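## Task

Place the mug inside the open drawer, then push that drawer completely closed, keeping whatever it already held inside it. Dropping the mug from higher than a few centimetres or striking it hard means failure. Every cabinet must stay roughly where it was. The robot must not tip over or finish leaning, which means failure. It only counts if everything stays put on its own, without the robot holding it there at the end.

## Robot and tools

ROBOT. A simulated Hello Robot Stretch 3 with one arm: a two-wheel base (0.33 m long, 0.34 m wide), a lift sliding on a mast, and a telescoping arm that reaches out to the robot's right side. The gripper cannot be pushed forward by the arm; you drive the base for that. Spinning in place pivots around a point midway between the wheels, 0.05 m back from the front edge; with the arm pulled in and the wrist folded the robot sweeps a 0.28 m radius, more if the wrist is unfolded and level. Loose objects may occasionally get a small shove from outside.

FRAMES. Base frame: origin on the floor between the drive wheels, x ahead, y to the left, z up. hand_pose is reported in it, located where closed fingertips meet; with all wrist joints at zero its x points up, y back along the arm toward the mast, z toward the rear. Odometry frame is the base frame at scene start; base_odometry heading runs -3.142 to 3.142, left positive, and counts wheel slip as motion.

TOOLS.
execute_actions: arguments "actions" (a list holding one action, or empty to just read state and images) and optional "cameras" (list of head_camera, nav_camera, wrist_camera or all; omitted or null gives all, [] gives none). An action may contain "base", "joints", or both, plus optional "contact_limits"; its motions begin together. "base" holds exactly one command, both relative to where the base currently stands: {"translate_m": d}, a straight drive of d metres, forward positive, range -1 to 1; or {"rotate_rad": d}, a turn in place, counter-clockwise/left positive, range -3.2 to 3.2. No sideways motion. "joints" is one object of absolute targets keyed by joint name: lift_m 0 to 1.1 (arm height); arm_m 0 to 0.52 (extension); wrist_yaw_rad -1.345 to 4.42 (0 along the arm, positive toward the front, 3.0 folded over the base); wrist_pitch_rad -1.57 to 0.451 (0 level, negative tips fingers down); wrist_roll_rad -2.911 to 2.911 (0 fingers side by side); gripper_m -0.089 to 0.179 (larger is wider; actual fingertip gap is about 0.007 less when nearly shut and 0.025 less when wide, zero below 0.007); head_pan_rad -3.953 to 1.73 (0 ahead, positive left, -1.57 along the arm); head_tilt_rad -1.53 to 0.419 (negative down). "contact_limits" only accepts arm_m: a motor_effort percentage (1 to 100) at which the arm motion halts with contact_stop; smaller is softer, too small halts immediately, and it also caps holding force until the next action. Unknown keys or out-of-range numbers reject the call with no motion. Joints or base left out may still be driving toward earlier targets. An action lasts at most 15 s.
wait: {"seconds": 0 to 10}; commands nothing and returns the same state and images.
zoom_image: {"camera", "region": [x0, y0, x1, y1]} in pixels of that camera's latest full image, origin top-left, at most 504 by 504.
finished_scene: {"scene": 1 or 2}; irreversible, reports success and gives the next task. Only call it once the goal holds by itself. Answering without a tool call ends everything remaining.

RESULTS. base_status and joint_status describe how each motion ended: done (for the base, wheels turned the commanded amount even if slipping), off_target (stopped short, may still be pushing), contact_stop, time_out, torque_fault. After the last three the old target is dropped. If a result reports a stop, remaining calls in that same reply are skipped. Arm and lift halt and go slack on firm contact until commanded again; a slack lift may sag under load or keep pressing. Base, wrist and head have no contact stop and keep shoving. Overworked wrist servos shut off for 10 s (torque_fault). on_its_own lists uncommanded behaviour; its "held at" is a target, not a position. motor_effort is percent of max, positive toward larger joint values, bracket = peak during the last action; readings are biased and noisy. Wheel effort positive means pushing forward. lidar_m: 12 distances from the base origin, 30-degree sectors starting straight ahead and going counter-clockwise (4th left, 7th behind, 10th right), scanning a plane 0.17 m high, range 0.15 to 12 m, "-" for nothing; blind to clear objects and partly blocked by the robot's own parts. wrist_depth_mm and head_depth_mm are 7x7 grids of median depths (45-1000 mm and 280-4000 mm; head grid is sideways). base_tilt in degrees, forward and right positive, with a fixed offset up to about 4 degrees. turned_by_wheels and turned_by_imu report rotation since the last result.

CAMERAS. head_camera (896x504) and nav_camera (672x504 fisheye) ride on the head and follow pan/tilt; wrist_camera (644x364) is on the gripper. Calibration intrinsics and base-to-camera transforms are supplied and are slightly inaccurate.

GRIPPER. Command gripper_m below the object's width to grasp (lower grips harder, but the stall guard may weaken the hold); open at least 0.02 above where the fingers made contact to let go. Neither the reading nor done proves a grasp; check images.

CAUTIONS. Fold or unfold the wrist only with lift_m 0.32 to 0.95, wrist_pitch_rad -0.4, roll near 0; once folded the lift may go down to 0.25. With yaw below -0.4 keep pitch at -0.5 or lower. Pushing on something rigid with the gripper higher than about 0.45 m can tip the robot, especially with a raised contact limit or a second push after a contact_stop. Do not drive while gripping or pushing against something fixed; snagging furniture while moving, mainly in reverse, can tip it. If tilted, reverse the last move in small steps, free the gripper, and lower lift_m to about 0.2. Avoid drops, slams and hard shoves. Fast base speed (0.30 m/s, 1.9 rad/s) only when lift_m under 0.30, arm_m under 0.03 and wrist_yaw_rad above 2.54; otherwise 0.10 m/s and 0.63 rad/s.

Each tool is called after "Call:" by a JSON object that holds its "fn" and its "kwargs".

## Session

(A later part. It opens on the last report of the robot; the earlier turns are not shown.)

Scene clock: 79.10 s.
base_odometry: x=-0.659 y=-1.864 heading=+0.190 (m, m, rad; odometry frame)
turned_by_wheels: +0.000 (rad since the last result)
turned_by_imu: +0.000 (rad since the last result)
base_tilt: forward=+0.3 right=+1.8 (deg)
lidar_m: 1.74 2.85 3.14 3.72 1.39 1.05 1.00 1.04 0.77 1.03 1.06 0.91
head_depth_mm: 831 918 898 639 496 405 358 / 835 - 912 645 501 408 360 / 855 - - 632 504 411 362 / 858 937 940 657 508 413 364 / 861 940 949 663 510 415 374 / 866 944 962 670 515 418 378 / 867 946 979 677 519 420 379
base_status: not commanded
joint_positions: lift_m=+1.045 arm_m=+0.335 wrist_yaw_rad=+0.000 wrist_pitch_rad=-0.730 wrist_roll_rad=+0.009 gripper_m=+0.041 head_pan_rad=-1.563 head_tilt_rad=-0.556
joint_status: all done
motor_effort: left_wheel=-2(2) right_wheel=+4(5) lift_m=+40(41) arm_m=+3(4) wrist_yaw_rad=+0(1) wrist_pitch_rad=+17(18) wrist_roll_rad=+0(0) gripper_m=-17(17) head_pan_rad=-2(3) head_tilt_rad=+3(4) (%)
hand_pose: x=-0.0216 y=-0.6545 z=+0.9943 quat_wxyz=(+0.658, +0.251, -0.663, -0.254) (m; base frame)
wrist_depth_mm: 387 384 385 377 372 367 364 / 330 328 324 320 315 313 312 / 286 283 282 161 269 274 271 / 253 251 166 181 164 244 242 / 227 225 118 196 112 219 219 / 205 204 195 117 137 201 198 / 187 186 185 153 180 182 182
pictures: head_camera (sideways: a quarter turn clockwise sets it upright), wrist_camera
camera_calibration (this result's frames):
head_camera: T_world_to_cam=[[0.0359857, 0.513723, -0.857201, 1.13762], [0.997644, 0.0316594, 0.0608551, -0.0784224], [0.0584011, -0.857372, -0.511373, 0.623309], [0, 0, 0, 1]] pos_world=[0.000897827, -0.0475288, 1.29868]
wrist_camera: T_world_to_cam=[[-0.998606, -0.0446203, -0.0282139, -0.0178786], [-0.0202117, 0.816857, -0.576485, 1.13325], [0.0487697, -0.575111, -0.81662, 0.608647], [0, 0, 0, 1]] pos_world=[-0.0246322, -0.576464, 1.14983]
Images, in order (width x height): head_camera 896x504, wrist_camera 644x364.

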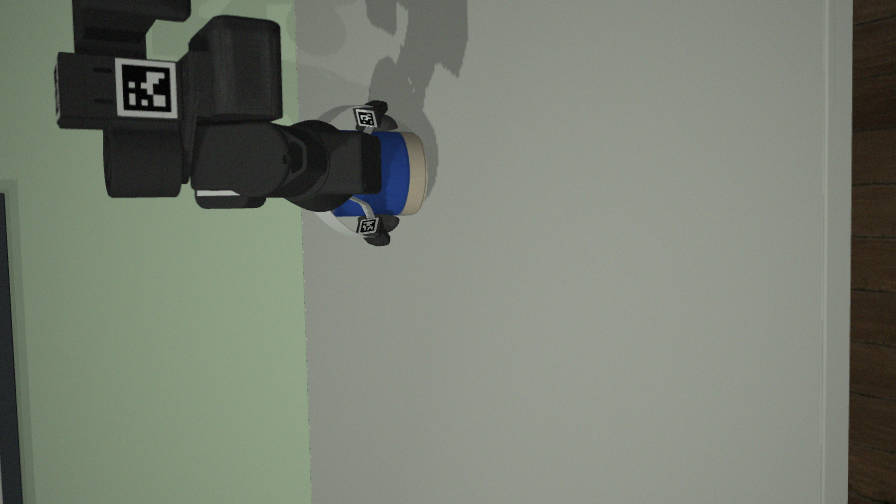

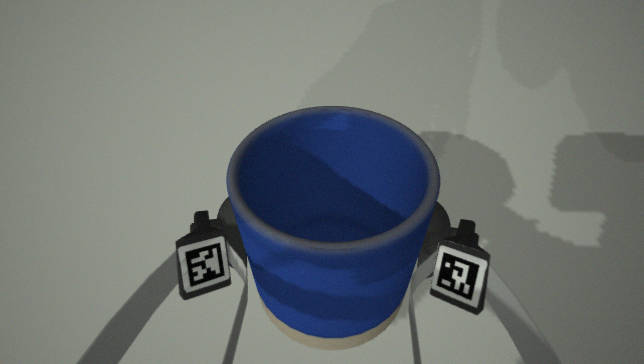

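Call:
{"fn": "execute_actions", "kwargs": {"actions": [{"joints":{"lift_m":1.028}}], "cameras": []}}

Call:
{"fn": "execute_actions", "kwargs": {"actions": [{"joints":{"gripper_m":0.13}}], "cameras": ["wrist_camera"]}}

Call:
{"fn": "execute_actions", "kwargs": {"actions": [{"joints":{"arm_m":0.352,"lift_m":1.024}}], "cameras": ["wrist_camera"]}}

Call:
{"fn": "execute_actions", "kwargs": {"actions": [{"joints":{"gripper_m":0.0}}], "cameras": ["wrist_camera"]}}

Call:
{"fn": "execute_actions", "kwargs": {"actions": [{"joints":{"lift_m":1.045}}], "cameras": ["wrist_camera","head_camera"]}}

Scene clock: 88.93 s.
base_odometry: x=-0.659 y=-1.864 heading=+0.190 (m, m, rad; odometry frame)
turned_by_wheels: +0.000 (rad since the last result)
turned_by_imu: +0.001 (rad since the last result)
base_tilt: forward=+0.1 right=+1.8 (deg)
lidar_m: 1.73 2.85 3.13 3.71 1.39 1.05 1.01 1.04 0.77 1.03 1.06 0.91
head_depth_mm: 843 - 850 640 497 406 358 / 845 - 860 643 500 408 360 / 856 937 - 640 505 411 362 / 861 940 937 657 508 412 364 / 862 940 950 664 512 415 375 / 865 946 966 671 515 418 377 / 866 946 977 677 519 421 379
base_status: not commanded
joint_positions: lift_m=+1.028 arm_m=+0.335 wrist_yaw_rad=+0.000 wrist_pitch_rad=-0.722 wrist_roll_rad=+0.009 gripper_m=+0.041 head_pan_rad=-1.563 head_tilt_rad=-0.556
joint_status: all done
motor_effort: left_wheel=-3(3) right_wheel=+4(4) lift_m=+19(36) arm_m=+4(4) wrist_yaw_rad=-1(1) wrist_pitch_rad=+13(18) wrist_roll_rad=+0(0) gripper_m=-15(17) head_pan_rad=-3(3) head_tilt_rad=+3(3) (%)
hand_pose: x=-0.0216 y=-0.6561 z=+0.9797 quat_wxyz=(+0.659, +0.249, -0.664, -0.251) (m; base frame)
wrist_depth_mm: 361 359 359 352 352 348 343 / 308 304 304 301 298 296 294 / 268 267 264 157 244 257 254 / 236 233 164 182 157 229 226 / 210 210 124 196 167 204 203 / 190 188 182 111 136 187 184 / 172 172 172 164 169 169 168
pictures: none
No camera images: the call's "cameras" was empty. Leave "cameras" out to get every camera's image.

Scene clock: 90.33 s.
base_odometry: x=-0.659 y=-1.864 heading=+0.190 (m, m, rad; odometry frame)
turned_by_wheels: +0.000 (rad since the last result)
turned_by_imu: +0.000 (rad since the last result)
base_tilt: forward=+0.3 right=+1.9 (deg)
lidar_m: 1.73 2.85 3.17 3.72 1.39 1.05 1.01 1.04 0.77 1.03 1.06 0.91
head_depth_mm: 844 - 851 639 496 406 358 / 843 - 861 646 500 408 360 / 858 937 - 644 505 410 362 / 860 938 966 658 508 413 364 / 862 939 950 665 512 416 375 / 867 943 964 672 515 417 377 / 867 950 978 680 520 421 379
base_status: not commanded
joint_positions: lift_m=+1.028 arm_m=+0.335 wrist_yaw_rad=+0.000 wrist_pitch_rad=-0.715 wrist_roll_rad=+0.009 gripper_m=+0.130 head_pan_rad=-1.563 head_tilt_rad=-0.556
joint_status: all done
motor_effort: left_wheel=-3(3) right_wheel=+4(4) lift_m=+19(20) arm_m=+4(4) wrist_yaw_rad=+0(1) wrist_pitch_rad=+9(13) wrist_roll_rad=+0(0) gripper_m=-1(89) head_pan_rad=-3(3) head_tilt_rad=+3(3) (%)
hand_pose: x=-0.0216 y=-0.6573 z=+0.9808 quat_wxyz=(+0.659, +0.246, -0.665, -0.249) (m; base frame)
wrist_depth_mm: 371 369 364 361 356 352 347 / 311 310 309 306 304 300 294 / 270 269 265 158 254 259 257 / 238 236 167 186 164 228 228 / 210 213 184 198 194 210 204 / 192 186 186 115 179 - 185 / 175 173 172 166 170 170 169
pictures: wrist_camera
camera_calibration (this result's frames):
wrist_camera: T_world_to_cam=[[-0.998606, -0.0450328, -0.0275418, -0.0193158], [-0.0202113, 0.808172, -0.5886, 1.13393], [0.0487648, -0.587222, -0.807955, 0.579557], [0, 0, 0, 1]] pos_world=[-0.0246326, -0.576952, 1.13516]
Images, in order (width x height): wrist_camera 644x364.

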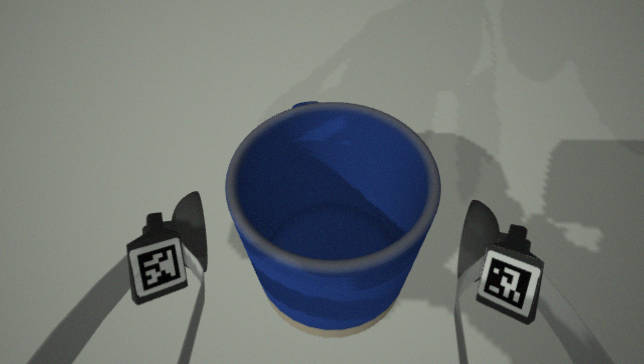

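Scene clock: 91.30 s.
base_odometry: x=-0.659 y=-1.864 heading=+0.190 (m, m, rad; odometry frame)
turned_by_wheels: +0.000 (rad since the last result)
turned_by_imu: +0.000 (rad since the last result)
base_tilt: forward=+0.2 right=+1.8 (deg)
lidar_m: 1.73 2.85 3.15 3.73 1.39 1.05 1.01 1.04 0.77 1.03 1.07 0.91
head_depth_mm: 841 945 854 641 496 406 358 / 844 - 859 645 501 408 360 / 855 930 - 641 504 410 362 / 857 937 969 658 508 412 364 / 859 941 950 666 512 416 375 / 865 943 964 673 515 417 377 / 866 949 980 679 518 421 379
base_status: not commanded
joint_positions: lift_m=+1.024 arm_m=+0.352 wrist_yaw_rad=+0.000 wrist_pitch_rad=-0.715 wrist_roll_rad=+0.009 gripper_m=+0.130 head_pan_rad=-1.563 head_tilt_rad=-0.556
joint_status: all done
motor_effort: left_wheel=-2(3) right_wheel=+3(4) lift_m=+19(19) arm_m=+4(5) wrist_yaw_rad=-1(0) wrist_pitch_rad=+8(9) wrist_roll_rad=+0(0) gripper_m=+1(0) head_pan_rad=-3(3) head_tilt_rad=+3(3) (%)
hand_pose: x=-0.0216 y=-0.6743 z=+0.9769 quat_wxyz=(+0.659, +0.246, -0.665, -0.249) (m; base frame)
wrist_depth_mm: 366 359 359 350 349 344 341 / 307 304 302 298 296 291 289 / 262 263 261 144 254 253 253 / 232 229 143 158 142 225 222 / 207 209 137 187 158 204 199 / 186 182 177 175 172 - 181 / 172 169 165 101 164 166 165
pictures: wrist_camera
camera_calibration (this result's frames):
wrist_camera: T_world_to_cam=[[-0.998606, -0.0450359, -0.0275367, -0.0201982], [-0.0202114, 0.808106, -0.58869, 1.14539], [0.0487647, -0.587312, -0.80789, 0.566239], [0, 0, 0, 1]] pos_world=[-0.0246326, -0.593945, 1.13118]
Images, in order (width x height): wrist_camera 644x364.

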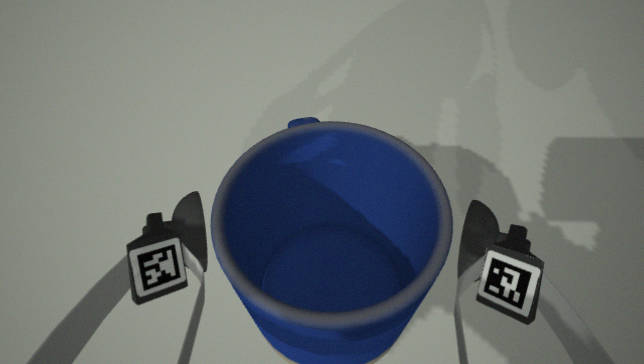

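Scene clock: 93.10 s.
base_odometry: x=-0.659 y=-1.864 heading=+0.190 (m, m, rad; odometry frame)
turned_by_wheels: +0.000 (rad since the last result)
turned_by_imu: +0.001 (rad since the last result)
base_tilt: forward=+0.4 right=+1.8 (deg)
lidar_m: 1.73 2.85 3.16 3.72 1.39 1.05 1.01 1.04 0.77 1.03 1.07 0.91
head_depth_mm: 841 940 852 639 496 405 358 / 844 - 859 645 500 407 360 / 853 933 - 649 503 410 362 / 860 938 941 658 508 413 364 / 862 940 952 664 511 415 375 / 864 945 962 671 515 417 377 / 862 942 978 677 518 420 379
base_status: not commanded
joint_positions: lift_m=+1.024 arm_m=+0.352 wrist_yaw_rad=+0.000 wrist_pitch_rad=-0.715 wrist_roll_rad=+0.009 gripper_m=+0.002 head_pan_rad=-1.563 head_tilt_rad=-0.556
joint_status: all done
motor_effort: left_wheel=-2(2) right_wheel=+4(4) lift_m=+20(20) arm_m=+4(4) wrist_yaw_rad=+0(0) wrist_pitch_rad=+9(9) wrist_roll_rad=+0(0) gripper_m=-31(99) head_pan_rad=-3(3) head_tilt_rad=+4(3) (%)
hand_pose: x=-0.0216 y=-0.6743 z=+0.9768 quat_wxyz=(+0.659, +0.247, -0.665, -0.249) (m; base frame)
wrist_depth_mm: 363 364 353 352 349 344 341 / 303 303 298 300 296 290 287 / 264 261 261 147 249 254 252 / 232 230 150 170 148 223 223 / 208 206 155 193 161 201 200 / 187 186 178 102 116 181 181 / 170 168 169 138 164 166 165
pictures: wrist_camera
camera_calibration (this result's frames):
wrist_camera: T_world_to_cam=[[-0.998606, -0.0450339, -0.0275465, -0.0201887], [-0.0202171, 0.808264, -0.588473, 1.14524], [0.048766, -0.587095, -0.808048, 0.566479], [0, 0, 0, 1]] pos_world=[-0.0246321, -0.593985, 1.13113]
Images, in order (width x height): wrist_camera 644x364.

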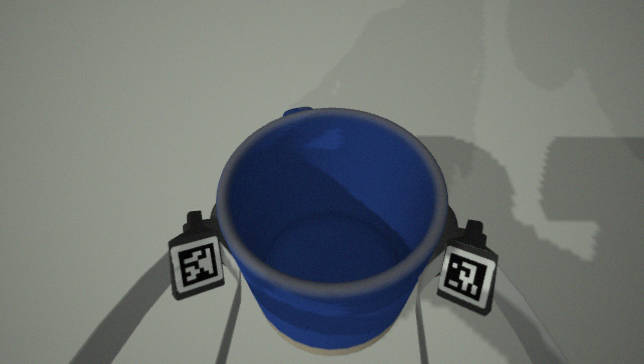

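Scene clock: 94.03 s.
base_odometry: x=-0.659 y=-1.864 heading=+0.190 (m, m, rad; odometry frame)
turned_by_wheels: +0.000 (rad since the last result)
turned_by_imu: +0.000 (rad since the last result)
base_tilt: forward=+0.3 right=+1.8 (deg)
lidar_m: 1.73 2.86 3.16 3.72 1.39 1.05 1.01 1.04 0.77 1.03 1.07 0.91
head_depth_mm: 834 926 899 641 496 405 358 / 835 - 909 647 500 407 360 / 850 - - 644 504 411 362 / 859 939 966 657 507 413 364 / 861 942 954 666 512 415 374 / 866 944 963 670 515 418 377 / 869 950 979 677 519 420 379
base_status: not commanded
joint_positions: lift_m=+1.045 arm_m=+0.352 wrist_yaw_rad=+0.000 wrist_pitch_rad=-0.729 wrist_roll_rad=+0.009 gripper_m=+0.005 head_pan_rad=-1.563 head_tilt_rad=-0.556
joint_status: all done
motor_effort: left_wheel=-2(2) right_wheel=+4(4) lift_m=+40(41) arm_m=+3(4) wrist_yaw_rad=-1(0) wrist_pitch_rad=+17(19) wrist_roll_rad=+0(0) gripper_m=-31(32) head_pan_rad=-3(2) head_tilt_rad=+3(3) (%)
hand_pose: x=-0.0216 y=-0.6717 z=+0.9945 quat_wxyz=(+0.658, +0.251, -0.663, -0.254) (m; base frame)
wrist_depth_mm: 390 387 381 377 376 371 368 / 330 326 322 321 320 318 313 / 286 283 282 151 271 276 273 / 254 252 155 170 150 244 243 / 228 226 136 191 160 220 218 / 206 204 195 100 111 200 198 / 187 187 185 132 180 182 181
pictures: head_camera (sideways: a quarter turn clockwise sets it upright), wrist_camera
camera_calibration (this result's frames):
head_camera: T_world_to_cam=[[0.0359858, 0.51372, -0.857203, 1.13762], [0.997644, 0.0316595, 0.0608551, -0.0784223], [0.058401, -0.857373, -0.511371, 0.623305], [0, 0, 0, 1]] pos_world=[0.000897821, -0.0475289, 1.29868]
wrist_camera: T_world_to_cam=[[-0.998606, -0.044652, -0.0281633, -0.0187145], [-0.020212, 0.816209, -0.577403, 1.14793], [0.0487693, -0.576028, -0.815974, 0.597626], [0, 0, 0, 1]] pos_world=[-0.0246322, -0.59354, 1.14994]
Images, in order (width x height): head_camera 896x504, wrist_camera 644x364.

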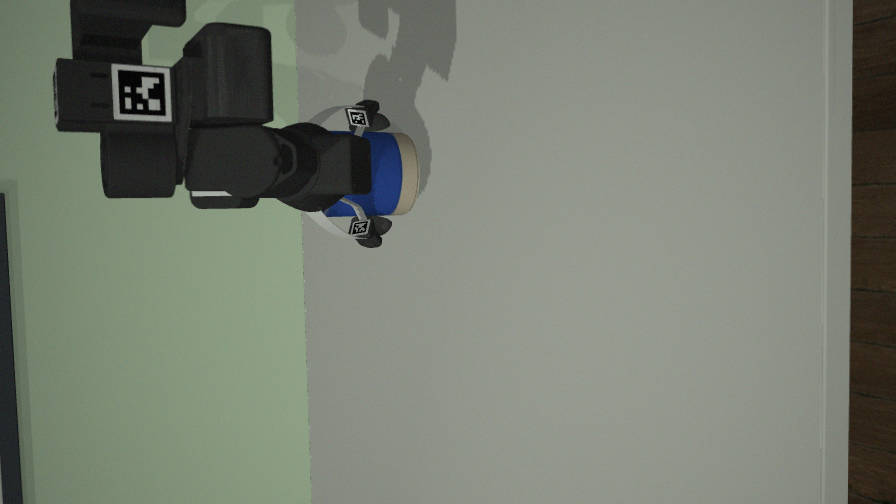

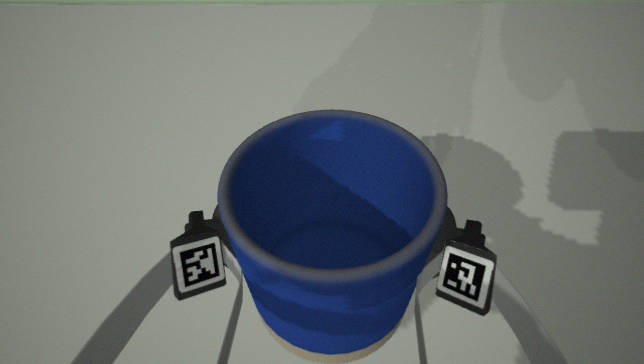

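Call:
{"fn": "execute_actions", "kwargs": {"actions": [{"joints":{"lift_m":1.08,"arm_m":0.0}}], "cameras": ["wrist_camera"]}}

Call:
{"fn": "execute_actions", "kwargs": {"actions": [{"base":{"rotate_rad":1.29},"joints":{"head_tilt_rad":-0.8}}], "cameras": ["wrist_camera"]}}

Call:
{"fn": "execute_actions", "kwargs": {"actions": [{"base":{"translate_m":0.8},"joints":{"lift_m":0.82}}], "cameras": ["wrist_camera"]}}

Call:
{"fn": "execute_actions", "kwargs": {"actions": [{"base":{"translate_m":0.59}}], "cameras": ["wrist_camera"]}}

Call:
{"fn": "execute_actions", "kwargs": {"actions": [{"base":{"rotate_rad":0.265}}]}}

Scene clock: 116.63 s.
base_odometry: x=-0.659 y=-1.864 heading=+0.190 (m, m, rad; odometry frame)
turned_by_wheels: +0.000 (rad since the last result)
turned_by_imu: +0.003 (rad since the last result)
base_tilt: forward=+0.3 right=+1.9 (deg)
lidar_m: 1.73 2.84 3.15 3.72 1.39 1.05 1.01 1.04 0.77 1.03 1.06 0.91
head_depth_mm: 838 - - - - - - / 836 - - - - - 1204 / 857 935 989 370 361 390 363 / 863 938 937 660 526 413 365 / 860 942 949 665 512 416 375 / 864 944 966 672 516 418 377 / 868 949 977 677 519 420 379
base_status: not commanded
joint_positions: lift_m=+1.080 arm_m=+0.000 wrist_yaw_rad=+0.000 wrist_pitch_rad=-0.730 wrist_roll_rad=+0.009 gripper_m=+0.032 head_pan_rad=-1.563 head_tilt_rad=-0.556
joint_status: all done
on_its_own: gripper_m is held at +0.031, not at your +0.000, by its stall guard, which is not easing now
motor_effort: left_wheel=-2(2) right_wheel=+3(4) lift_m=+39(40) arm_m=-3(2) wrist_yaw_rad=+0(1) wrist_pitch_rad=+19(18) wrist_roll_rad=+0(0) gripper_m=-21(21) head_pan_rad=-2(2) head_tilt_rad=+3(3) (%)
hand_pose: x=-0.0216 y=-0.3201 z=+1.0293 quat_wxyz=(+0.658, +0.251, -0.663, -0.254) (m; base frame)
wrist_depth_mm: 458 457 449 451 443 439 436 / 389 389 387 377 379 373 373 / 337 334 335 151 319 324 323 / 300 297 156 171 149 290 286 / 268 266 136 191 161 261 258 / 241 242 230 100 111 237 235 / 223 220 217 132 214 215 214
pictures: wrist_camera
camera_calibration (this result's frames):
wrist_camera: T_world_to_cam=[[-0.998606, -0.0446163, -0.0282186, -0.00196495], [-0.020211, 0.81692, -0.576397, 0.880192], [0.048769, -0.575023, -0.816682, 0.829617], [0, 0, 0, 1]] pos_world=[-0.0246322, -0.242086, 1.18482]
Images, in order (width x height): wrist_camera 644x364.

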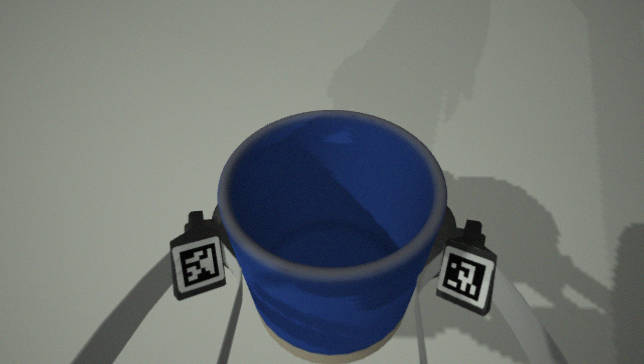

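Scene clock: 119.67 s.
base_odometry: x=-0.659 y=-1.864 heading=+1.480 (m, m, rad; odometry frame)
turned_by_wheels: +1.290 (rad since the last result)
turned_by_imu: +1.297 (rad since the last result)
base_tilt: forward=+0.4 right=+1.8 (deg)
lidar_m: 3.73 1.23 1.19 1.01 1.01 0.77 1.03 1.03 0.91 1.73 2.75 3.04
head_depth_mm: - - - - - 1299 1142 / - - - - 1383 1301 1153 / 1796 - 364 - 1479 1309 1156 / 1711 1738 1963 1712 1524 1315 1165 / 2360 2627 2229 1812 1537 1324 1167 / 2389 2625 2240 1817 1529 1332 1174 / 2305 2588 2257 1829 1550 1340 1184
base_status: done
joint_positions: lift_m=+1.080 arm_m=+0.000 wrist_yaw_rad=+0.000 wrist_pitch_rad=-0.730 wrist_roll_rad=+0.009 gripper_m=+0.032 head_pan_rad=-1.563 head_tilt_rad=-0.790
joint_status: all done
on_its_own: gripper_m is held at +0.031, not at your +0.000, by its stall guard, which is not easing now
motor_effort: left_wheel=-2(6) right_wheel=+4(9) lift_m=+40(40) arm_m=-3(3) wrist_yaw_rad=+0(0) wrist_pitch_rad=+18(18) wrist_roll_rad=+0(0) gripper_m=-21(22) head_pan_rad=-3(3) head_tilt_rad=-7(30) (%)
hand_pose: x=-0.0216 y=-0.3201 z=+1.0293 quat_wxyz=(+0.658, +0.251, -0.663, -0.254) (m; base frame)
wrist_depth_mm: - - - - 442 438 437 / - - - - 393 375 369 / - - - 151 330 327 323 / - - 156 169 150 288 287 / - - 136 192 160 261 260 / - - - 101 111 242 234 / - - - 132 - - 216
pictures: wrist_camera
camera_calibration (this result's frames):
wrist_camera: T_world_to_cam=[[-0.998606, -0.0446213, -0.0282131, -0.00197214], [-0.0202182, 0.81692, -0.576397, 0.880191], [0.0487674, -0.575023, -0.816683, 0.829618], [0, 0, 0, 1]] pos_world=[-0.0246318, -0.242084, 1.18482]
Images, in order (width x height): wrist_camera 644x364.

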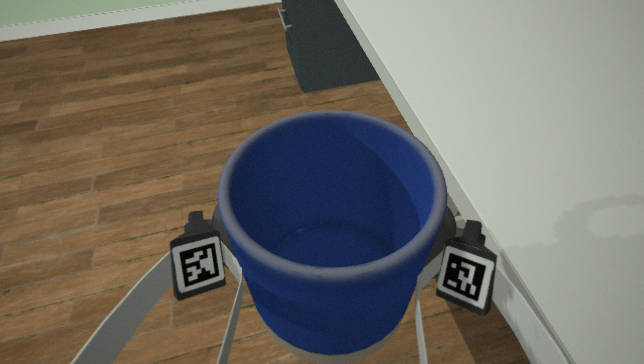

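Scene clock: 128.97 s.
base_odometry: x=-0.586 y=-1.068 heading=+1.480 (m, m, rad; odometry frame)
turned_by_wheels: +0.000 (rad since the last result)
turned_by_imu: +0.004 (rad since the last result)
base_tilt: forward=+0.1 right=+1.7 (deg)
lidar_m: 2.98 2.68 0.78 0.77 1.24 1.41 1.54 1.43 1.83 2.06 2.51 2.39
head_depth_mm: 2408 2109 2054 1754 1485 - - / 2423 2638 2150 1769 1508 - - / 2338 2553 2150 1797 1540 - 1143 / 2280 2531 2193 1815 1524 1294 1160 / 2226 2501 2206 1799 1526 1328 1167 / 2195 2464 2230 1837 1532 1327 1171 / 2124 2365 2256 1847 1557 1346 1176
base_status: done
joint_positions: lift_m=+0.820 arm_m=+0.000 wrist_yaw_rad=+0.000 wrist_pitch_rad=-0.730 wrist_roll_rad=+0.009 gripper_m=+0.032 head_pan_rad=-1.563 head_tilt_rad=-0.790
joint_status: all done
on_its_own: gripper_m is held at +0.031, not at your +0.000, by its stall guard, which is not easing now
motor_effort: left_wheel=-3(4) right_wheel=+4(10) lift_m=+22(37) arm_m=-3(2) wrist_yaw_rad=+0(0) wrist_pitch_rad=+18(18) wrist_roll_rad=+0(1) gripper_m=-21(22) head_pan_rad=-3(3) head_tilt_rad=-6(6) (%)
hand_pose: x=-0.0216 y=-0.3201 z=+0.7701 quat_wxyz=(+0.658, +0.251, -0.663, -0.254) (m; base frame)
wrist_depth_mm: - - - - - - - / - - - - - - - / - - - 151 - - - / - - 155 170 149 - - / - - 136 192 160 - 996 / 964 962 913 101 111 987 909 / 899 875 878 131 835 872 862
pictures: wrist_camera
camera_calibration (this result's frames):
wrist_camera: T_world_to_cam=[[-0.998606, -0.0446211, -0.0282136, -0.00928433], [-0.0202185, 0.816928, -0.576386, 0.730777], [0.0487674, -0.575012, -0.81669, 0.617945], [0, 0, 0, 1]] pos_world=[-0.0246317, -0.24208, 0.925617]
Images, in order (width x height): wrist_camera 644x364.

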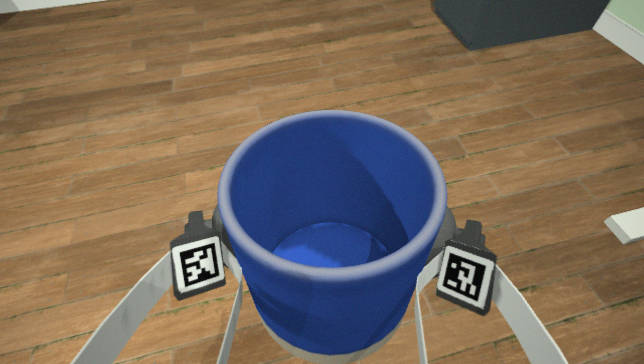

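Scene clock: 136.17 s.
base_odometry: x=-0.533 y=-0.480 heading=+1.480 (m, m, rad; odometry frame)
turned_by_wheels: +0.000 (rad since the last result)
turned_by_imu: +0.003 (rad since the last result)
base_tilt: forward=+0.3 right=+1.8 (deg)
lidar_m: 2.41 2.41 1.68 0.84 0.84 1.61 2.12 1.94 2.11 2.34 1.98 2.09
head_depth_mm: 2288 2507 2124 1751 1492 - - / 2217 2478 2145 1760 1520 - - / 2175 2454 2164 1776 1546 - 1139 / 2113 2393 2190 1795 1529 1296 1168 / 2071 2337 2232 1814 1528 1327 1169 / 2026 2275 2219 1823 1542 1334 1171 / 1986 2216 2253 1852 1548 1341 1181
base_status: done
joint_positions: lift_m=+0.820 arm_m=+0.000 wrist_yaw_rad=+0.000 wrist_pitch_rad=-0.730 wrist_roll_rad=+0.009 gripper_m=+0.032 head_pan_rad=-1.563 head_tilt_rad=-0.790
joint_status: not commanded
on_its_own: gripper_m is held at +0.031, not at your +0.000, by its stall guard, which is not easing now
motor_effort: left_wheel=-3(3) right_wheel=+4(9) lift_m=+22(22) arm_m=-2(3) wrist_yaw_rad=+0(0) wrist_pitch_rad=+18(18) wrist_roll_rad=+0(0) gripper_m=-22(21) head_pan_rad=-2(3) head_tilt_rad=-7(6) (%)
hand_pose: x=-0.0216 y=-0.3201 z=+0.7701 quat_wxyz=(+0.658, +0.251, -0.663, -0.254) (m; base frame)
wrist_depth_mm: - - - - - - - / - - - - - - - / - - - 151 - - - / - - 155 171 149 - - / - - 136 192 160 - - / 980 980 909 101 111 938 961 / 891 888 885 131 862 868 857
pictures: wrist_camera
camera_calibration (this result's frames):
wrist_camera: T_world_to_cam=[[-0.998605, -0.0446211, -0.0282137, -0.00928416], [-0.0202184, 0.816927, -0.576386, 0.730777], [0.0487675, -0.575012, -0.81669, 0.617945], [0, 0, 0, 1]] pos_world=[-0.0246318, -0.24208, 0.925617]
Images, in order (width x height): wrist_camera 644x364.

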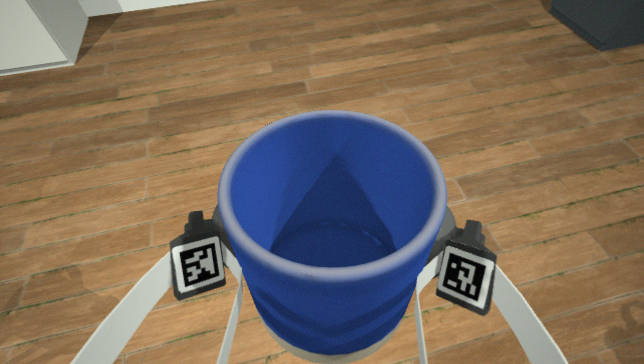

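Scene clock: 137.67 s.
base_odometry: x=-0.533 y=-0.480 heading=+1.744 (m, m, rad; odometry frame)
turned_by_wheels: +0.265 (rad since the last result)
turned_by_imu: +0.267 (rad since the last result)
base_tilt: forward=+0.3 right=+1.7 (deg)
lidar_m: 2.41 2.09 1.49 0.84 1.46 1.94 1.93 2.11 2.27 2.34 1.98 2.53
head_depth_mm: 2073 2329 2141 1754 1491 - - / 2063 2345 2165 1771 1518 - - / 2069 2319 2161 1775 1542 - 1140 / 2062 2327 2217 1801 1524 1297 1160 / 2056 2331 2199 1804 1537 1327 1175 / 2065 2317 2237 1819 1537 1331 1180 / 2006 2046 2132 1832 1553 1344 1183
base_status: done
joint_positions: lift_m=+0.820 arm_m=+0.000 wrist_yaw_rad=+0.000 wrist_pitch_rad=-0.730 wrist_roll_rad=+0.009 gripper_m=+0.032 head_pan_rad=-1.563 head_tilt_rad=-0.790
joint_status: not commanded
on_its_own: gripper_m is held at +0.031, not at your +0.000, by its stall guard, which is not easing now
motor_effort: left_wheel=-2(5) right_wheel=+4(11) lift_m=+21(21) arm_m=-2(3) wrist_yaw_rad=+0(1) wrist_pitch_rad=+18(19) wrist_roll_rad=+0(0) gripper_m=-21(22) head_pan_rad=-3(2) head_tilt_rad=-7(7) (%)
hand_pose: x=-0.0216 y=-0.3201 z=+0.7701 quat_wxyz=(+0.658, +0.251, -0.663, -0.254) (m; base frame)
wrist_depth_mm: - - - - - - - / - - - - - - - / - - - 151 - - - / - - 155 170 150 - - / - - 136 191 160 - - / 975 974 943 101 111 935 949 / 879 893 904 131 840 860 873
pictures: head_camera (sideways: a quarter turn clockwise sets it upright), nav_camera (sideways: a quarter turn counterclockwise sets it upright), wrist_camera
camera_calibration (this result's frames):
head_camera: T_world_to_cam=[[0.0346138, 0.698513, -0.71476, 0.951941], [0.997759, 0.016828, 0.0647641, -0.0834929], [0.0572665, -0.7154, -0.696365, 0.863969], [0, 0, 0, 1]] pos_world=[0.000878998, -0.0454545, 1.28745]
nav_camera: T_world_to_cam=[[-0.0365591, -0.74659, 0.664279, -0.823536], [-0.999325, 0.0296758, -0.0216458, 0.0891329], [-0.00355248, -0.664622, -0.747171, 0.928567], [0, 0, 0, 1]] pos_world=[0.0622637, -0.000342476, 1.24279]
wrist_camera: T_world_to_cam=[[-0.998605, -0.0446222, -0.0282126, -0.00928533], [-0.0202199, 0.816927, -0.576386, 0.730777], [0.0487673, -0.575012, -0.81669, 0.617945], [0, 0, 0, 1]] pos_world=[-0.0246316, -0.24208, 0.925617]
Images, in order (width x height): head_camera 896x504, nav_camera 672x504, wrist_camera 644x364.

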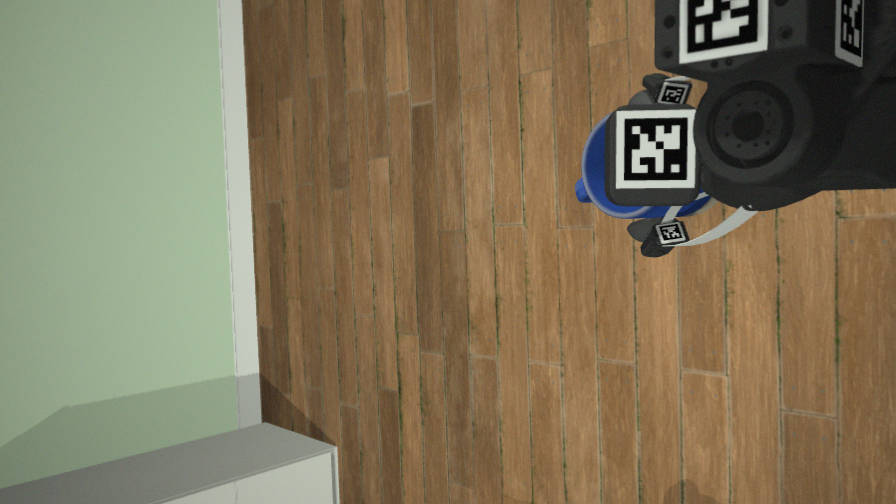

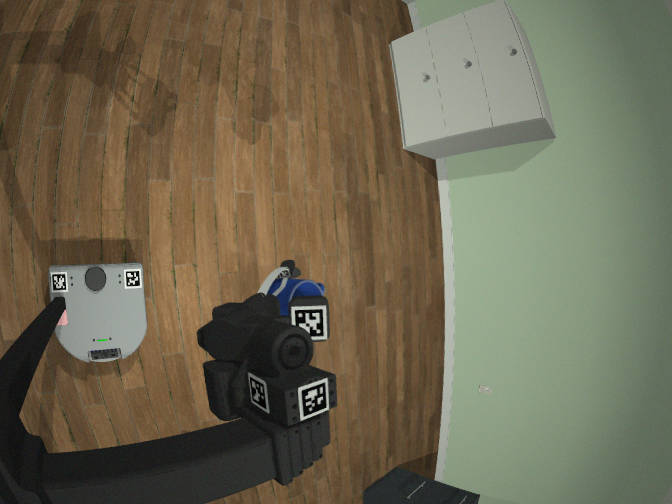

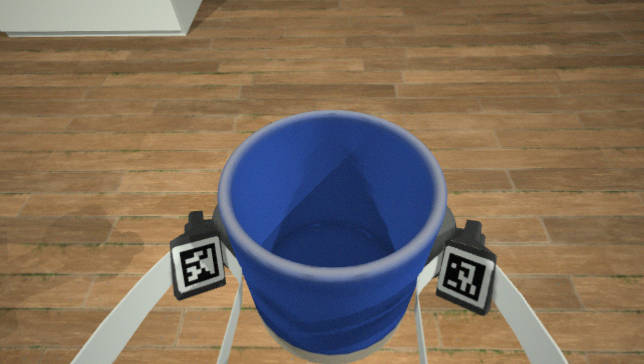

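Wrong side; turn around.

Call:
{"fn": "execute_actions", "kwargs": {"actions": [{"base":{"rotate_rad":-3.14}}], "cameras": ["head_camera","nav_camera"]}}

Scene clock: 146.10 s.
base_odometry: x=-0.533 y=-0.480 heading=-1.395 (m, m, rad; odometry frame)
turned_by_wheels: -3.140 (rad since the last result)
turned_by_imu: -3.154 (rad since the last result)
base_tilt: forward=+0.3 right=+1.7 (deg)
lidar_m: 1.94 2.10 2.31 2.34 2.28 2.51 2.41 2.06 0.87 0.84 1.47 1.97
head_depth_mm: 1238 1402 1543 1662 842 - - / 1242 1331 1081 1042 831 - - / 1244 1352 1091 1052 796 - 1142 / 1239 1350 1101 1058 847 1296 1161 / 1249 1380 1523 1673 902 1327 1163 / 1244 1411 1628 1781 1534 1331 1181 / 1242 1420 1637 1784 1548 1336 1180
base_status: done
joint_positions: lift_m=+0.820 arm_m=+0.000 wrist_yaw_rad=+0.000 wrist_pitch_rad=-0.730 wrist_roll_rad=+0.009 gripper_m=+0.032 head_pan_rad=-1.563 head_tilt_rad=-0.790
joint_status: not commanded
on_its_own: gripper_m is held at +0.031, not at your +0.000, by its stall guard, which is not easing now
motor_effort: left_wheel=+2(5) right_wheel=-5(11) lift_m=+22(21) arm_m=-3(3) wrist_yaw_rad=+0(0) wrist_pitch_rad=+18(18) wrist_roll_rad=+0(0) gripper_m=-20(21) head_pan_rad=-3(2) head_tilt_rad=-6(6) (%)
hand_pose: x=-0.0216 y=-0.3201 z=+0.7701 quat_wxyz=(+0.658, +0.251, -0.663, -0.254) (m; base frame)
wrist_depth_mm: - - 714 653 650 - - / - - - 659 648 - - / - - 577 151 535 - - / - - 156 170 150 477 - / - - 136 191 160 - - / 958 962 938 101 112 961 923 / 890 877 895 131 857 850 860
pictures: head_camera (sideways: a quarter turn clockwise sets it upright), nav_camera (sideways: a quarter turn counterclockwise sets it upright)
camera_calibration (this result's frames):
head_camera: T_world_to_cam=[[0.0346144, 0.69852, -0.714753, 0.951932], [0.997759, 0.0168265, 0.0647642, -0.0834931], [0.0572659, -0.715393, -0.696372, 0.863978], [0, 0, 0, 1]] pos_world=[0.000878959, -0.0454543, 1.28745]
nav_camera: T_world_to_cam=[[-0.0365597, -0.746596, 0.664272, -0.823527], [-0.999325, 0.0296768, -0.0216454, 0.0891324], [-0.00355309, -0.664615, -0.747177, 0.928575], [0, 0, 0, 1]] pos_world=[0.0622637, -0.000341966, 1.24279]
Images, in order (width x height): head_camera 896x504, nav_camera 672x504.

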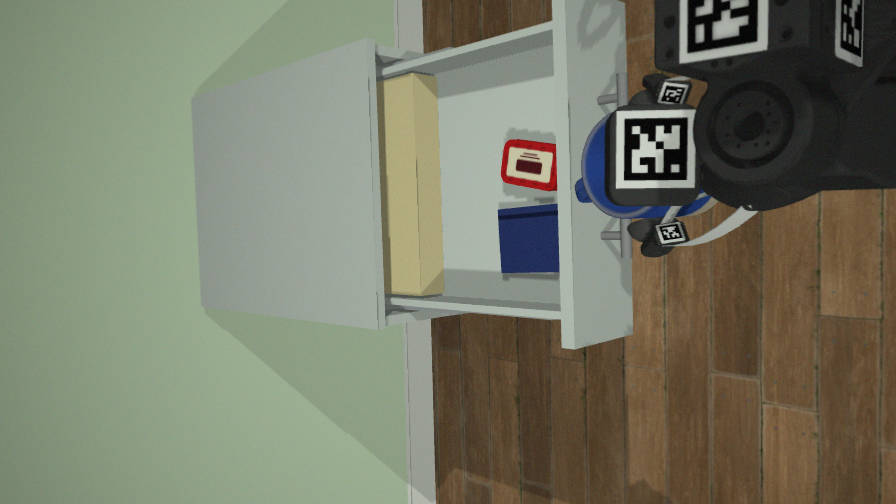

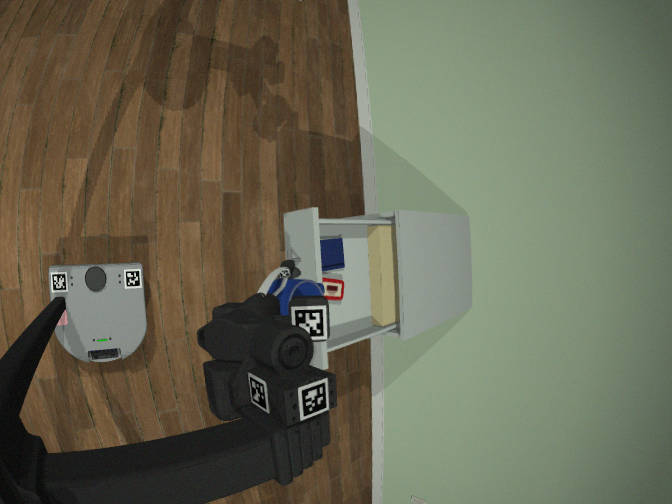

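Call:
{"fn": "execute_actions", "kwargs": {"actions": [{"base":{"translate_m":-0.105},"joints":{"arm_m":0.415}}], "cameras": []}}

Call:
{"fn": "execute_actions", "kwargs": {"actions": [{"joints":{"lift_m":0.71}}]}}

Scene clock: 159.73 s.
base_odometry: x=-0.551 y=-0.377 heading=-1.395 (m, m, rad; odometry frame)
turned_by_wheels: +0.000 (rad since the last result)
turned_by_imu: +0.002 (rad since the last result)
base_tilt: forward=+0.2 right=+1.7 (deg)
lidar_m: 2.04 2.19 2.44 2.34 1.96 2.41 2.30 2.06 1.49 0.84 0.86 1.98
head_depth_mm: 1243 1378 - 1711 1488 1293 1142 / 1239 1356 1654 1680 849 1300 1148 / 1238 1357 817 1051 852 1304 1155 / 1243 1360 1104 1053 849 1320 1160 / 1242 1362 1116 1065 854 1327 1170 / 1248 1420 1564 1731 881 1329 1174 / 1250 1418 1633 1780 1550 1339 1179
base_status: done
joint_positions: lift_m=+0.820 arm_m=+0.415 wrist_yaw_rad=+0.000 wrist_pitch_rad=-0.730 wrist_roll_rad=+0.009 gripper_m=+0.032 head_pan_rad=-1.563 head_tilt_rad=-0.790
joint_status: all done
on_its_own: gripper_m is held at +0.031, not at your +0.000, by its stall guard, which is not easing now
motor_effort: left_wheel=+2(3) right_wheel=-4(11) lift_m=+22(22) arm_m=+4(5) wrist_yaw_rad=+0(0) wrist_pitch_rad=+18(18) wrist_roll_rad=+0(0) gripper_m=-21(23) head_pan_rad=-2(2) head_tilt_rad=-7(6) (%)
hand_pose: x=-0.0216 y=-0.7344 z=+0.7701 quat_wxyz=(+0.658, +0.251, -0.663, -0.254) (m; base frame)
wrist_depth_mm: 828 580 534 538 762 799 801 / 962 458 460 457 484 925 890 / - 400 395 151 407 - - / 365 354 155 170 150 - - / - 408 135 191 160 - - / 969 408 397 100 111 941 933 / 358 382 379 131 361 851 858
pictures: none
No camera images: the call's "cameras" was empty. Leave "cameras" out to get every camera's image.

Scene clock: 161.57 s.
base_odometry: x=-0.551 y=-0.377 heading=-1.395 (m, m, rad; odometry frame)
turned_by_wheels: +0.000 (rad since the last result)
turned_by_imu: +0.001 (rad since the last result)
base_tilt: forward=+0.4 right=+1.8 (deg)
lidar_m: 2.04 2.18 2.44 2.34 1.95 2.41 2.30 2.06 1.49 0.84 0.86 1.97
head_depth_mm: 1241 1404 1602 1760 - 1305 1137 / 1238 1398 1517 1633 851 1304 1153 / 1246 1347 1161 1013 850 1316 1154 / 1250 1357 1105 1060 854 1324 1162 / 1245 1365 1114 1072 853 1328 1172 / 1248 1408 1557 1733 882 1334 1174 / 1250 1424 1635 1781 1553 1341 1179
base_status: not commanded
joint_positions: lift_m=+0.710 arm_m=+0.415 wrist_yaw_rad=+0.000 wrist_pitch_rad=-0.730 wrist_roll_rad=+0.009 gripper_m=+0.032 head_pan_rad=-1.563 head_tilt_rad=-0.790
joint_status: all done
on_its_own: gripper_m is held at +0.031, not at your +0.000, by its stall guard, which is not easing now
motor_effort: left_wheel=+2(2) right_wheel=-3(5) lift_m=+22(22) arm_m=+3(4) wrist_yaw_rad=-1(1) wrist_pitch_rad=+18(18) wrist_roll_rad=+0(0) gripper_m=-20(22) head_pan_rad=-3(2) head_tilt_rad=-6(6) (%)
hand_pose: x=-0.0216 y=-0.7344 z=+0.6601 quat_wxyz=(+0.658, +0.251, -0.663, -0.254) (m; base frame)
wrist_depth_mm: 329 327 321 321 317 802 790 / 280 278 275 272 270 896 905 / 262 260 252 151 247 - - / 315 315 155 170 150 - - / 323 334 136 192 161 906 926 / 300 304 288 100 111 839 825 / 279 276 273 131 226 760 751
pictures: head_camera (sideways: a quarter turn clockwise sets it upright), nav_camera (sideways: a quarter turn counterclockwise sets it upright), wrist_camera
camera_calibration (this result's frames):
head_camera: T_world_to_cam=[[0.0346323, 0.698557, -0.714716, 0.951883], [0.997759, 0.016797, 0.0647647, -0.0834937], [0.0572469, -0.715357, -0.69641, 0.864028], [0, 0, 0, 1]] pos_world=[0.000877767, -0.0454534, 1.28745]
nav_camera: T_world_to_cam=[[-0.0365789, -0.746631, 0.664232, -0.823474], [-0.999324, 0.029704, -0.0216434, 0.0891298], [-0.00357075, -0.664575, -0.747213, 0.928622], [0, 0, 0, 1]] pos_world=[0.0622637, -0.000340244, 1.24279]
wrist_camera: T_world_to_cam=[[-0.998606, -0.0446056, -0.0282326, -0.0308532], [-0.0202018, 0.81701, -0.576269, 1.00583], [0.0487711, -0.574895, -0.816772, 0.289973], [0, 0, 0, 1]] pos_world=[-0.0246328, -0.656448, 0.815601]
Images, in order (width x height): head_camera 896x504, nav_camera 672x504, wrist_camera 644x364.

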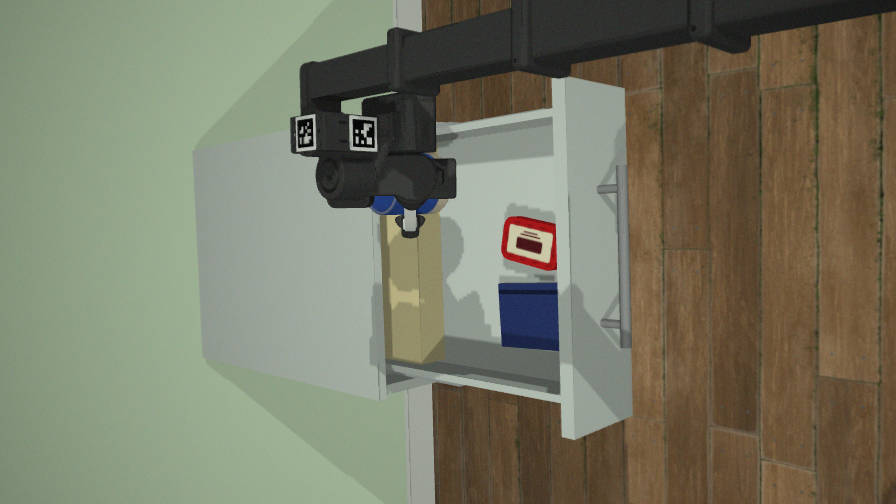

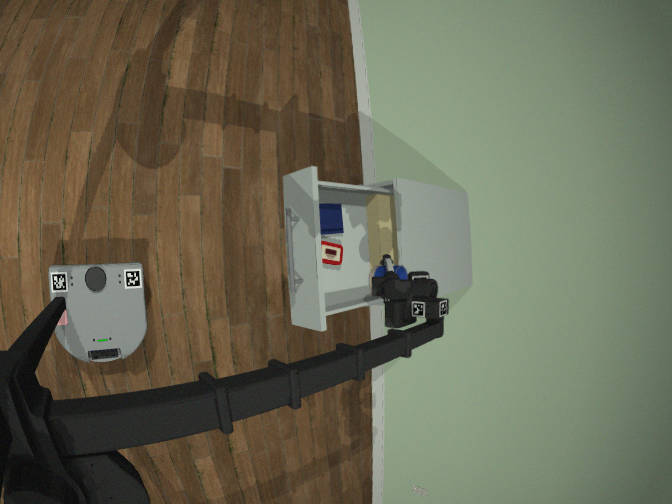

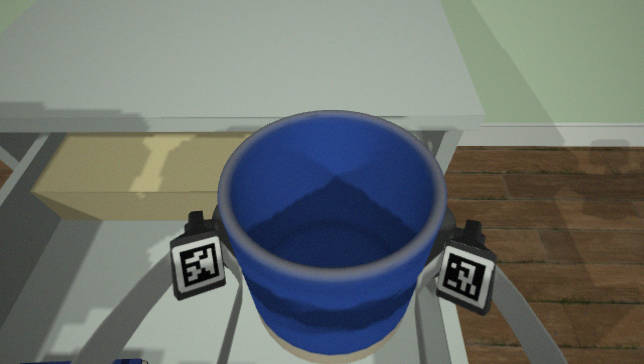

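Call:
{"fn": "execute_actions", "kwargs": {"actions": [{"base":{"translate_m":0.035},"joints":{"lift_m":0.69,"arm_m":0.41}}], "cameras": []}}

Call:
{"fn": "execute_actions", "kwargs": {"actions": [{"joints":{"lift_m":0.66}}]}}

Scene clock: 171.53 s.
base_odometry: x=-0.545 y=-0.411 heading=-1.395 (m, m, rad; odometry frame)
turned_by_wheels: +0.000 (rad since the last result)
turned_by_imu: +0.001 (rad since the last result)
base_tilt: forward=+0.2 right=+1.8 (deg)
lidar_m: 2.00 2.16 2.44 2.34 2.06 2.44 2.34 2.06 1.48 0.84 0.86 1.97
head_depth_mm: 1242 1401 1606 1756 - 1298 1142 / 1241 1374 1516 984 849 1309 1154 / 1242 1348 1131 988 849 1309 1161 / 1240 1360 1100 1058 851 1318 1167 / 1250 1368 1110 1059 880 1325 1169 / 1247 1416 1597 1782 1473 1331 1170 / 1248 1417 1631 1788 1551 1342 1176
base_status: done
joint_positions: lift_m=+0.690 arm_m=+0.410 wrist_yaw_rad=+0.000 wrist_pitch_rad=-0.731 wrist_roll_rad=+0.009 gripper_m=+0.032 head_pan_rad=-1.563 head_tilt_rad=-0.790
joint_status: all done
on_its_own: gripper_m is held at +0.031, not at your +0.000, by its stall guard, which is not easing now
motor_effort: left_wheel=+2(5) right_wheel=-5(7) lift_m=+21(22) arm_m=-2(2) wrist_yaw_rad=-1(1) wrist_pitch_rad=+18(18) wrist_roll_rad=+0(0) gripper_m=-21(21) head_pan_rad=-3(2) head_tilt_rad=-6(7) (%)
hand_pose: x=-0.0216 y=-0.7300 z=+0.6401 quat_wxyz=(+0.658, +0.251, -0.663, -0.254) (m; base frame)
wrist_depth_mm: 290 286 284 282 279 297 786 / 246 247 242 239 239 237 909 / 308 318 315 152 303 965 - / 295 296 155 170 149 936 969 / 297 312 136 192 160 835 892 / 275 280 269 100 111 807 818 / 256 255 254 131 247 243 724
pictures: none
No camera images: the call's "cameras" was empty. Leave "cameras" out to get every camera's image.

Scene clock: 172.60 s.
base_odometry: x=-0.545 y=-0.411 heading=-1.395 (m, m, rad; odometry frame)
turned_by_wheels: +0.000 (rad since the last result)
turned_by_imu: +0.000 (rad since the last result)
base_tilt: forward=+0.3 right=+1.7 (deg)
lidar_m: 2.01 2.16 2.44 2.34 2.07 2.44 2.34 2.06 1.48 0.84 0.86 1.97
head_depth_mm: 1238 1407 1612 1766 - - 1135 / 1242 1376 1198 979 849 1305 1152 / 1243 1342 1107 987 847 1305 1157 / 1245 1363 1098 1051 850 1323 1163 / 1246 1358 1112 1064 880 1328 1165 / 1250 1412 1596 1784 1476 1332 1175 / 1253 1412 1641 1796 1550 1339 1177
base_status: not commanded
joint_positions: lift_m=+0.660 arm_m=+0.410 wrist_yaw_rad=+0.000 wrist_pitch_rad=-0.731 wrist_roll_rad=+0.009 gripper_m=+0.032 head_pan_rad=-1.563 head_tilt_rad=-0.790
joint_status: all done
on_its_own: gripper_m is held at +0.031, not at your +0.000, by its stall guard, which is not easing now
motor_effort: left_wheel=+2(2) right_wheel=-5(5) lift_m=+21(22) arm_m=-3(2) wrist_yaw_rad=-1(0) wrist_pitch_rad=+18(18) wrist_roll_rad=+0(0) gripper_m=-22(21) head_pan_rad=-3(2) head_tilt_rad=-7(7) (%)
hand_pose: x=-0.0216 y=-0.7300 z=+0.6101 quat_wxyz=(+0.658, +0.251, -0.663, -0.254) (m; base frame)
wrist_depth_mm: 231 229 227 225 222 220 779 / 290 301 295 289 292 254 920 / 274 275 272 151 263 - 995 / 281 293 156 171 149 272 949 / 270 274 136 192 161 225 856 / 250 249 238 100 111 187 769 / 229 228 225 131 220 219 696
pictures: head_camera (sideways: a quarter turn clockwise sets it upright), nav_camera (sideways: a quarter turn counterclockwise sets it upright), wrist_camera
camera_calibration (this result's frames):
head_camera: T_world_to_cam=[[0.0346324, 0.698558, -0.714715, 0.951882], [0.997759, 0.0167968, 0.0647647, -0.0834937], [0.0572468, -0.715357, -0.696411, 0.864029], [0, 0, 0, 1]] pos_world=[0.000877761, -0.0454534, 1.28745]
nav_camera: T_world_to_cam=[[-0.036579, -0.746631, 0.664232, -0.823474], [-0.999324, 0.0297042, -0.0216434, 0.0891298], [-0.00357083, -0.664575, -0.747213, 0.928622], [0, 0, 0, 1]] pos_world=[0.0622637, -0.000340219, 1.24279]
wrist_camera: T_world_to_cam=[[-0.998606, -0.0446025, -0.0282373, -0.0320643], [-0.0202016, 0.81707, -0.576185, 0.973415], [0.0487711, -0.574811, -0.816832, 0.251744], [0, 0, 0, 1]] pos_world=[-0.0246329, -0.652073, 0.765594]
Images, in order (width x height): head_camera 896x504, nav_camera 672x504, wrist_camera 644x364.

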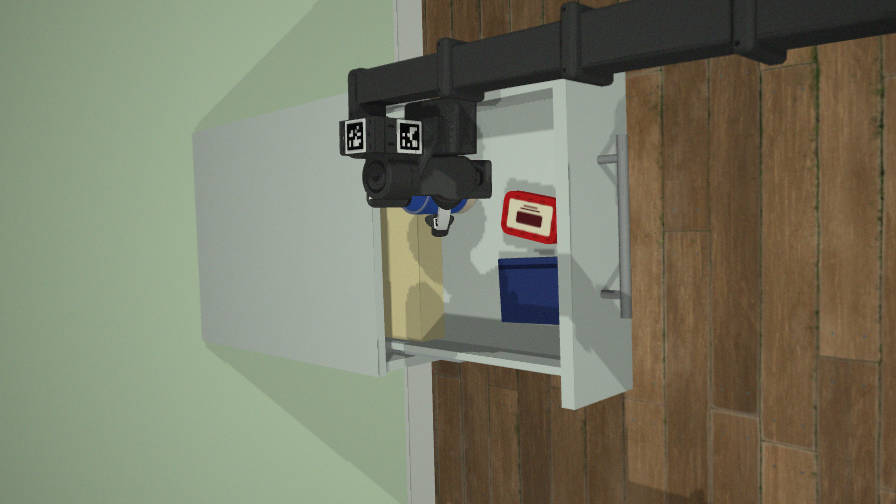

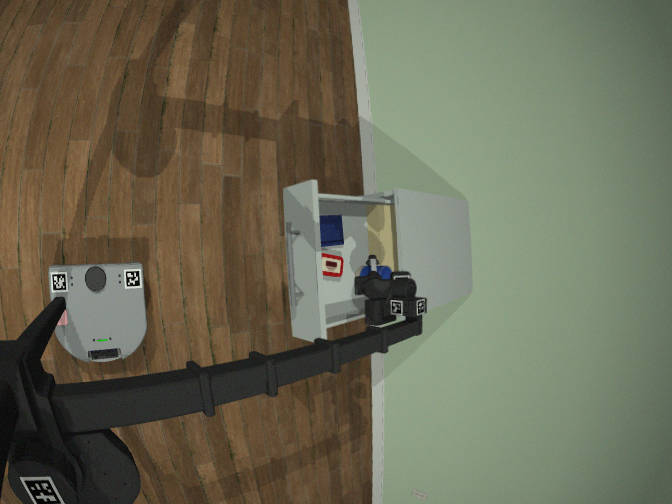

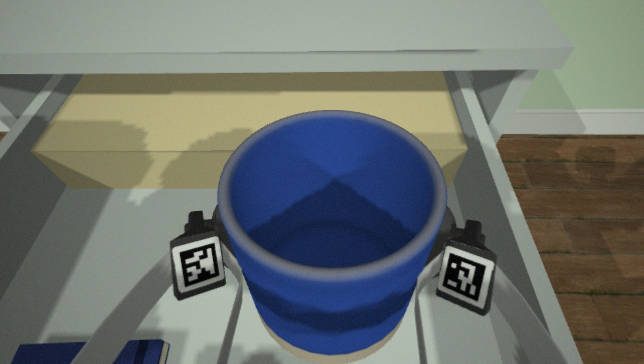

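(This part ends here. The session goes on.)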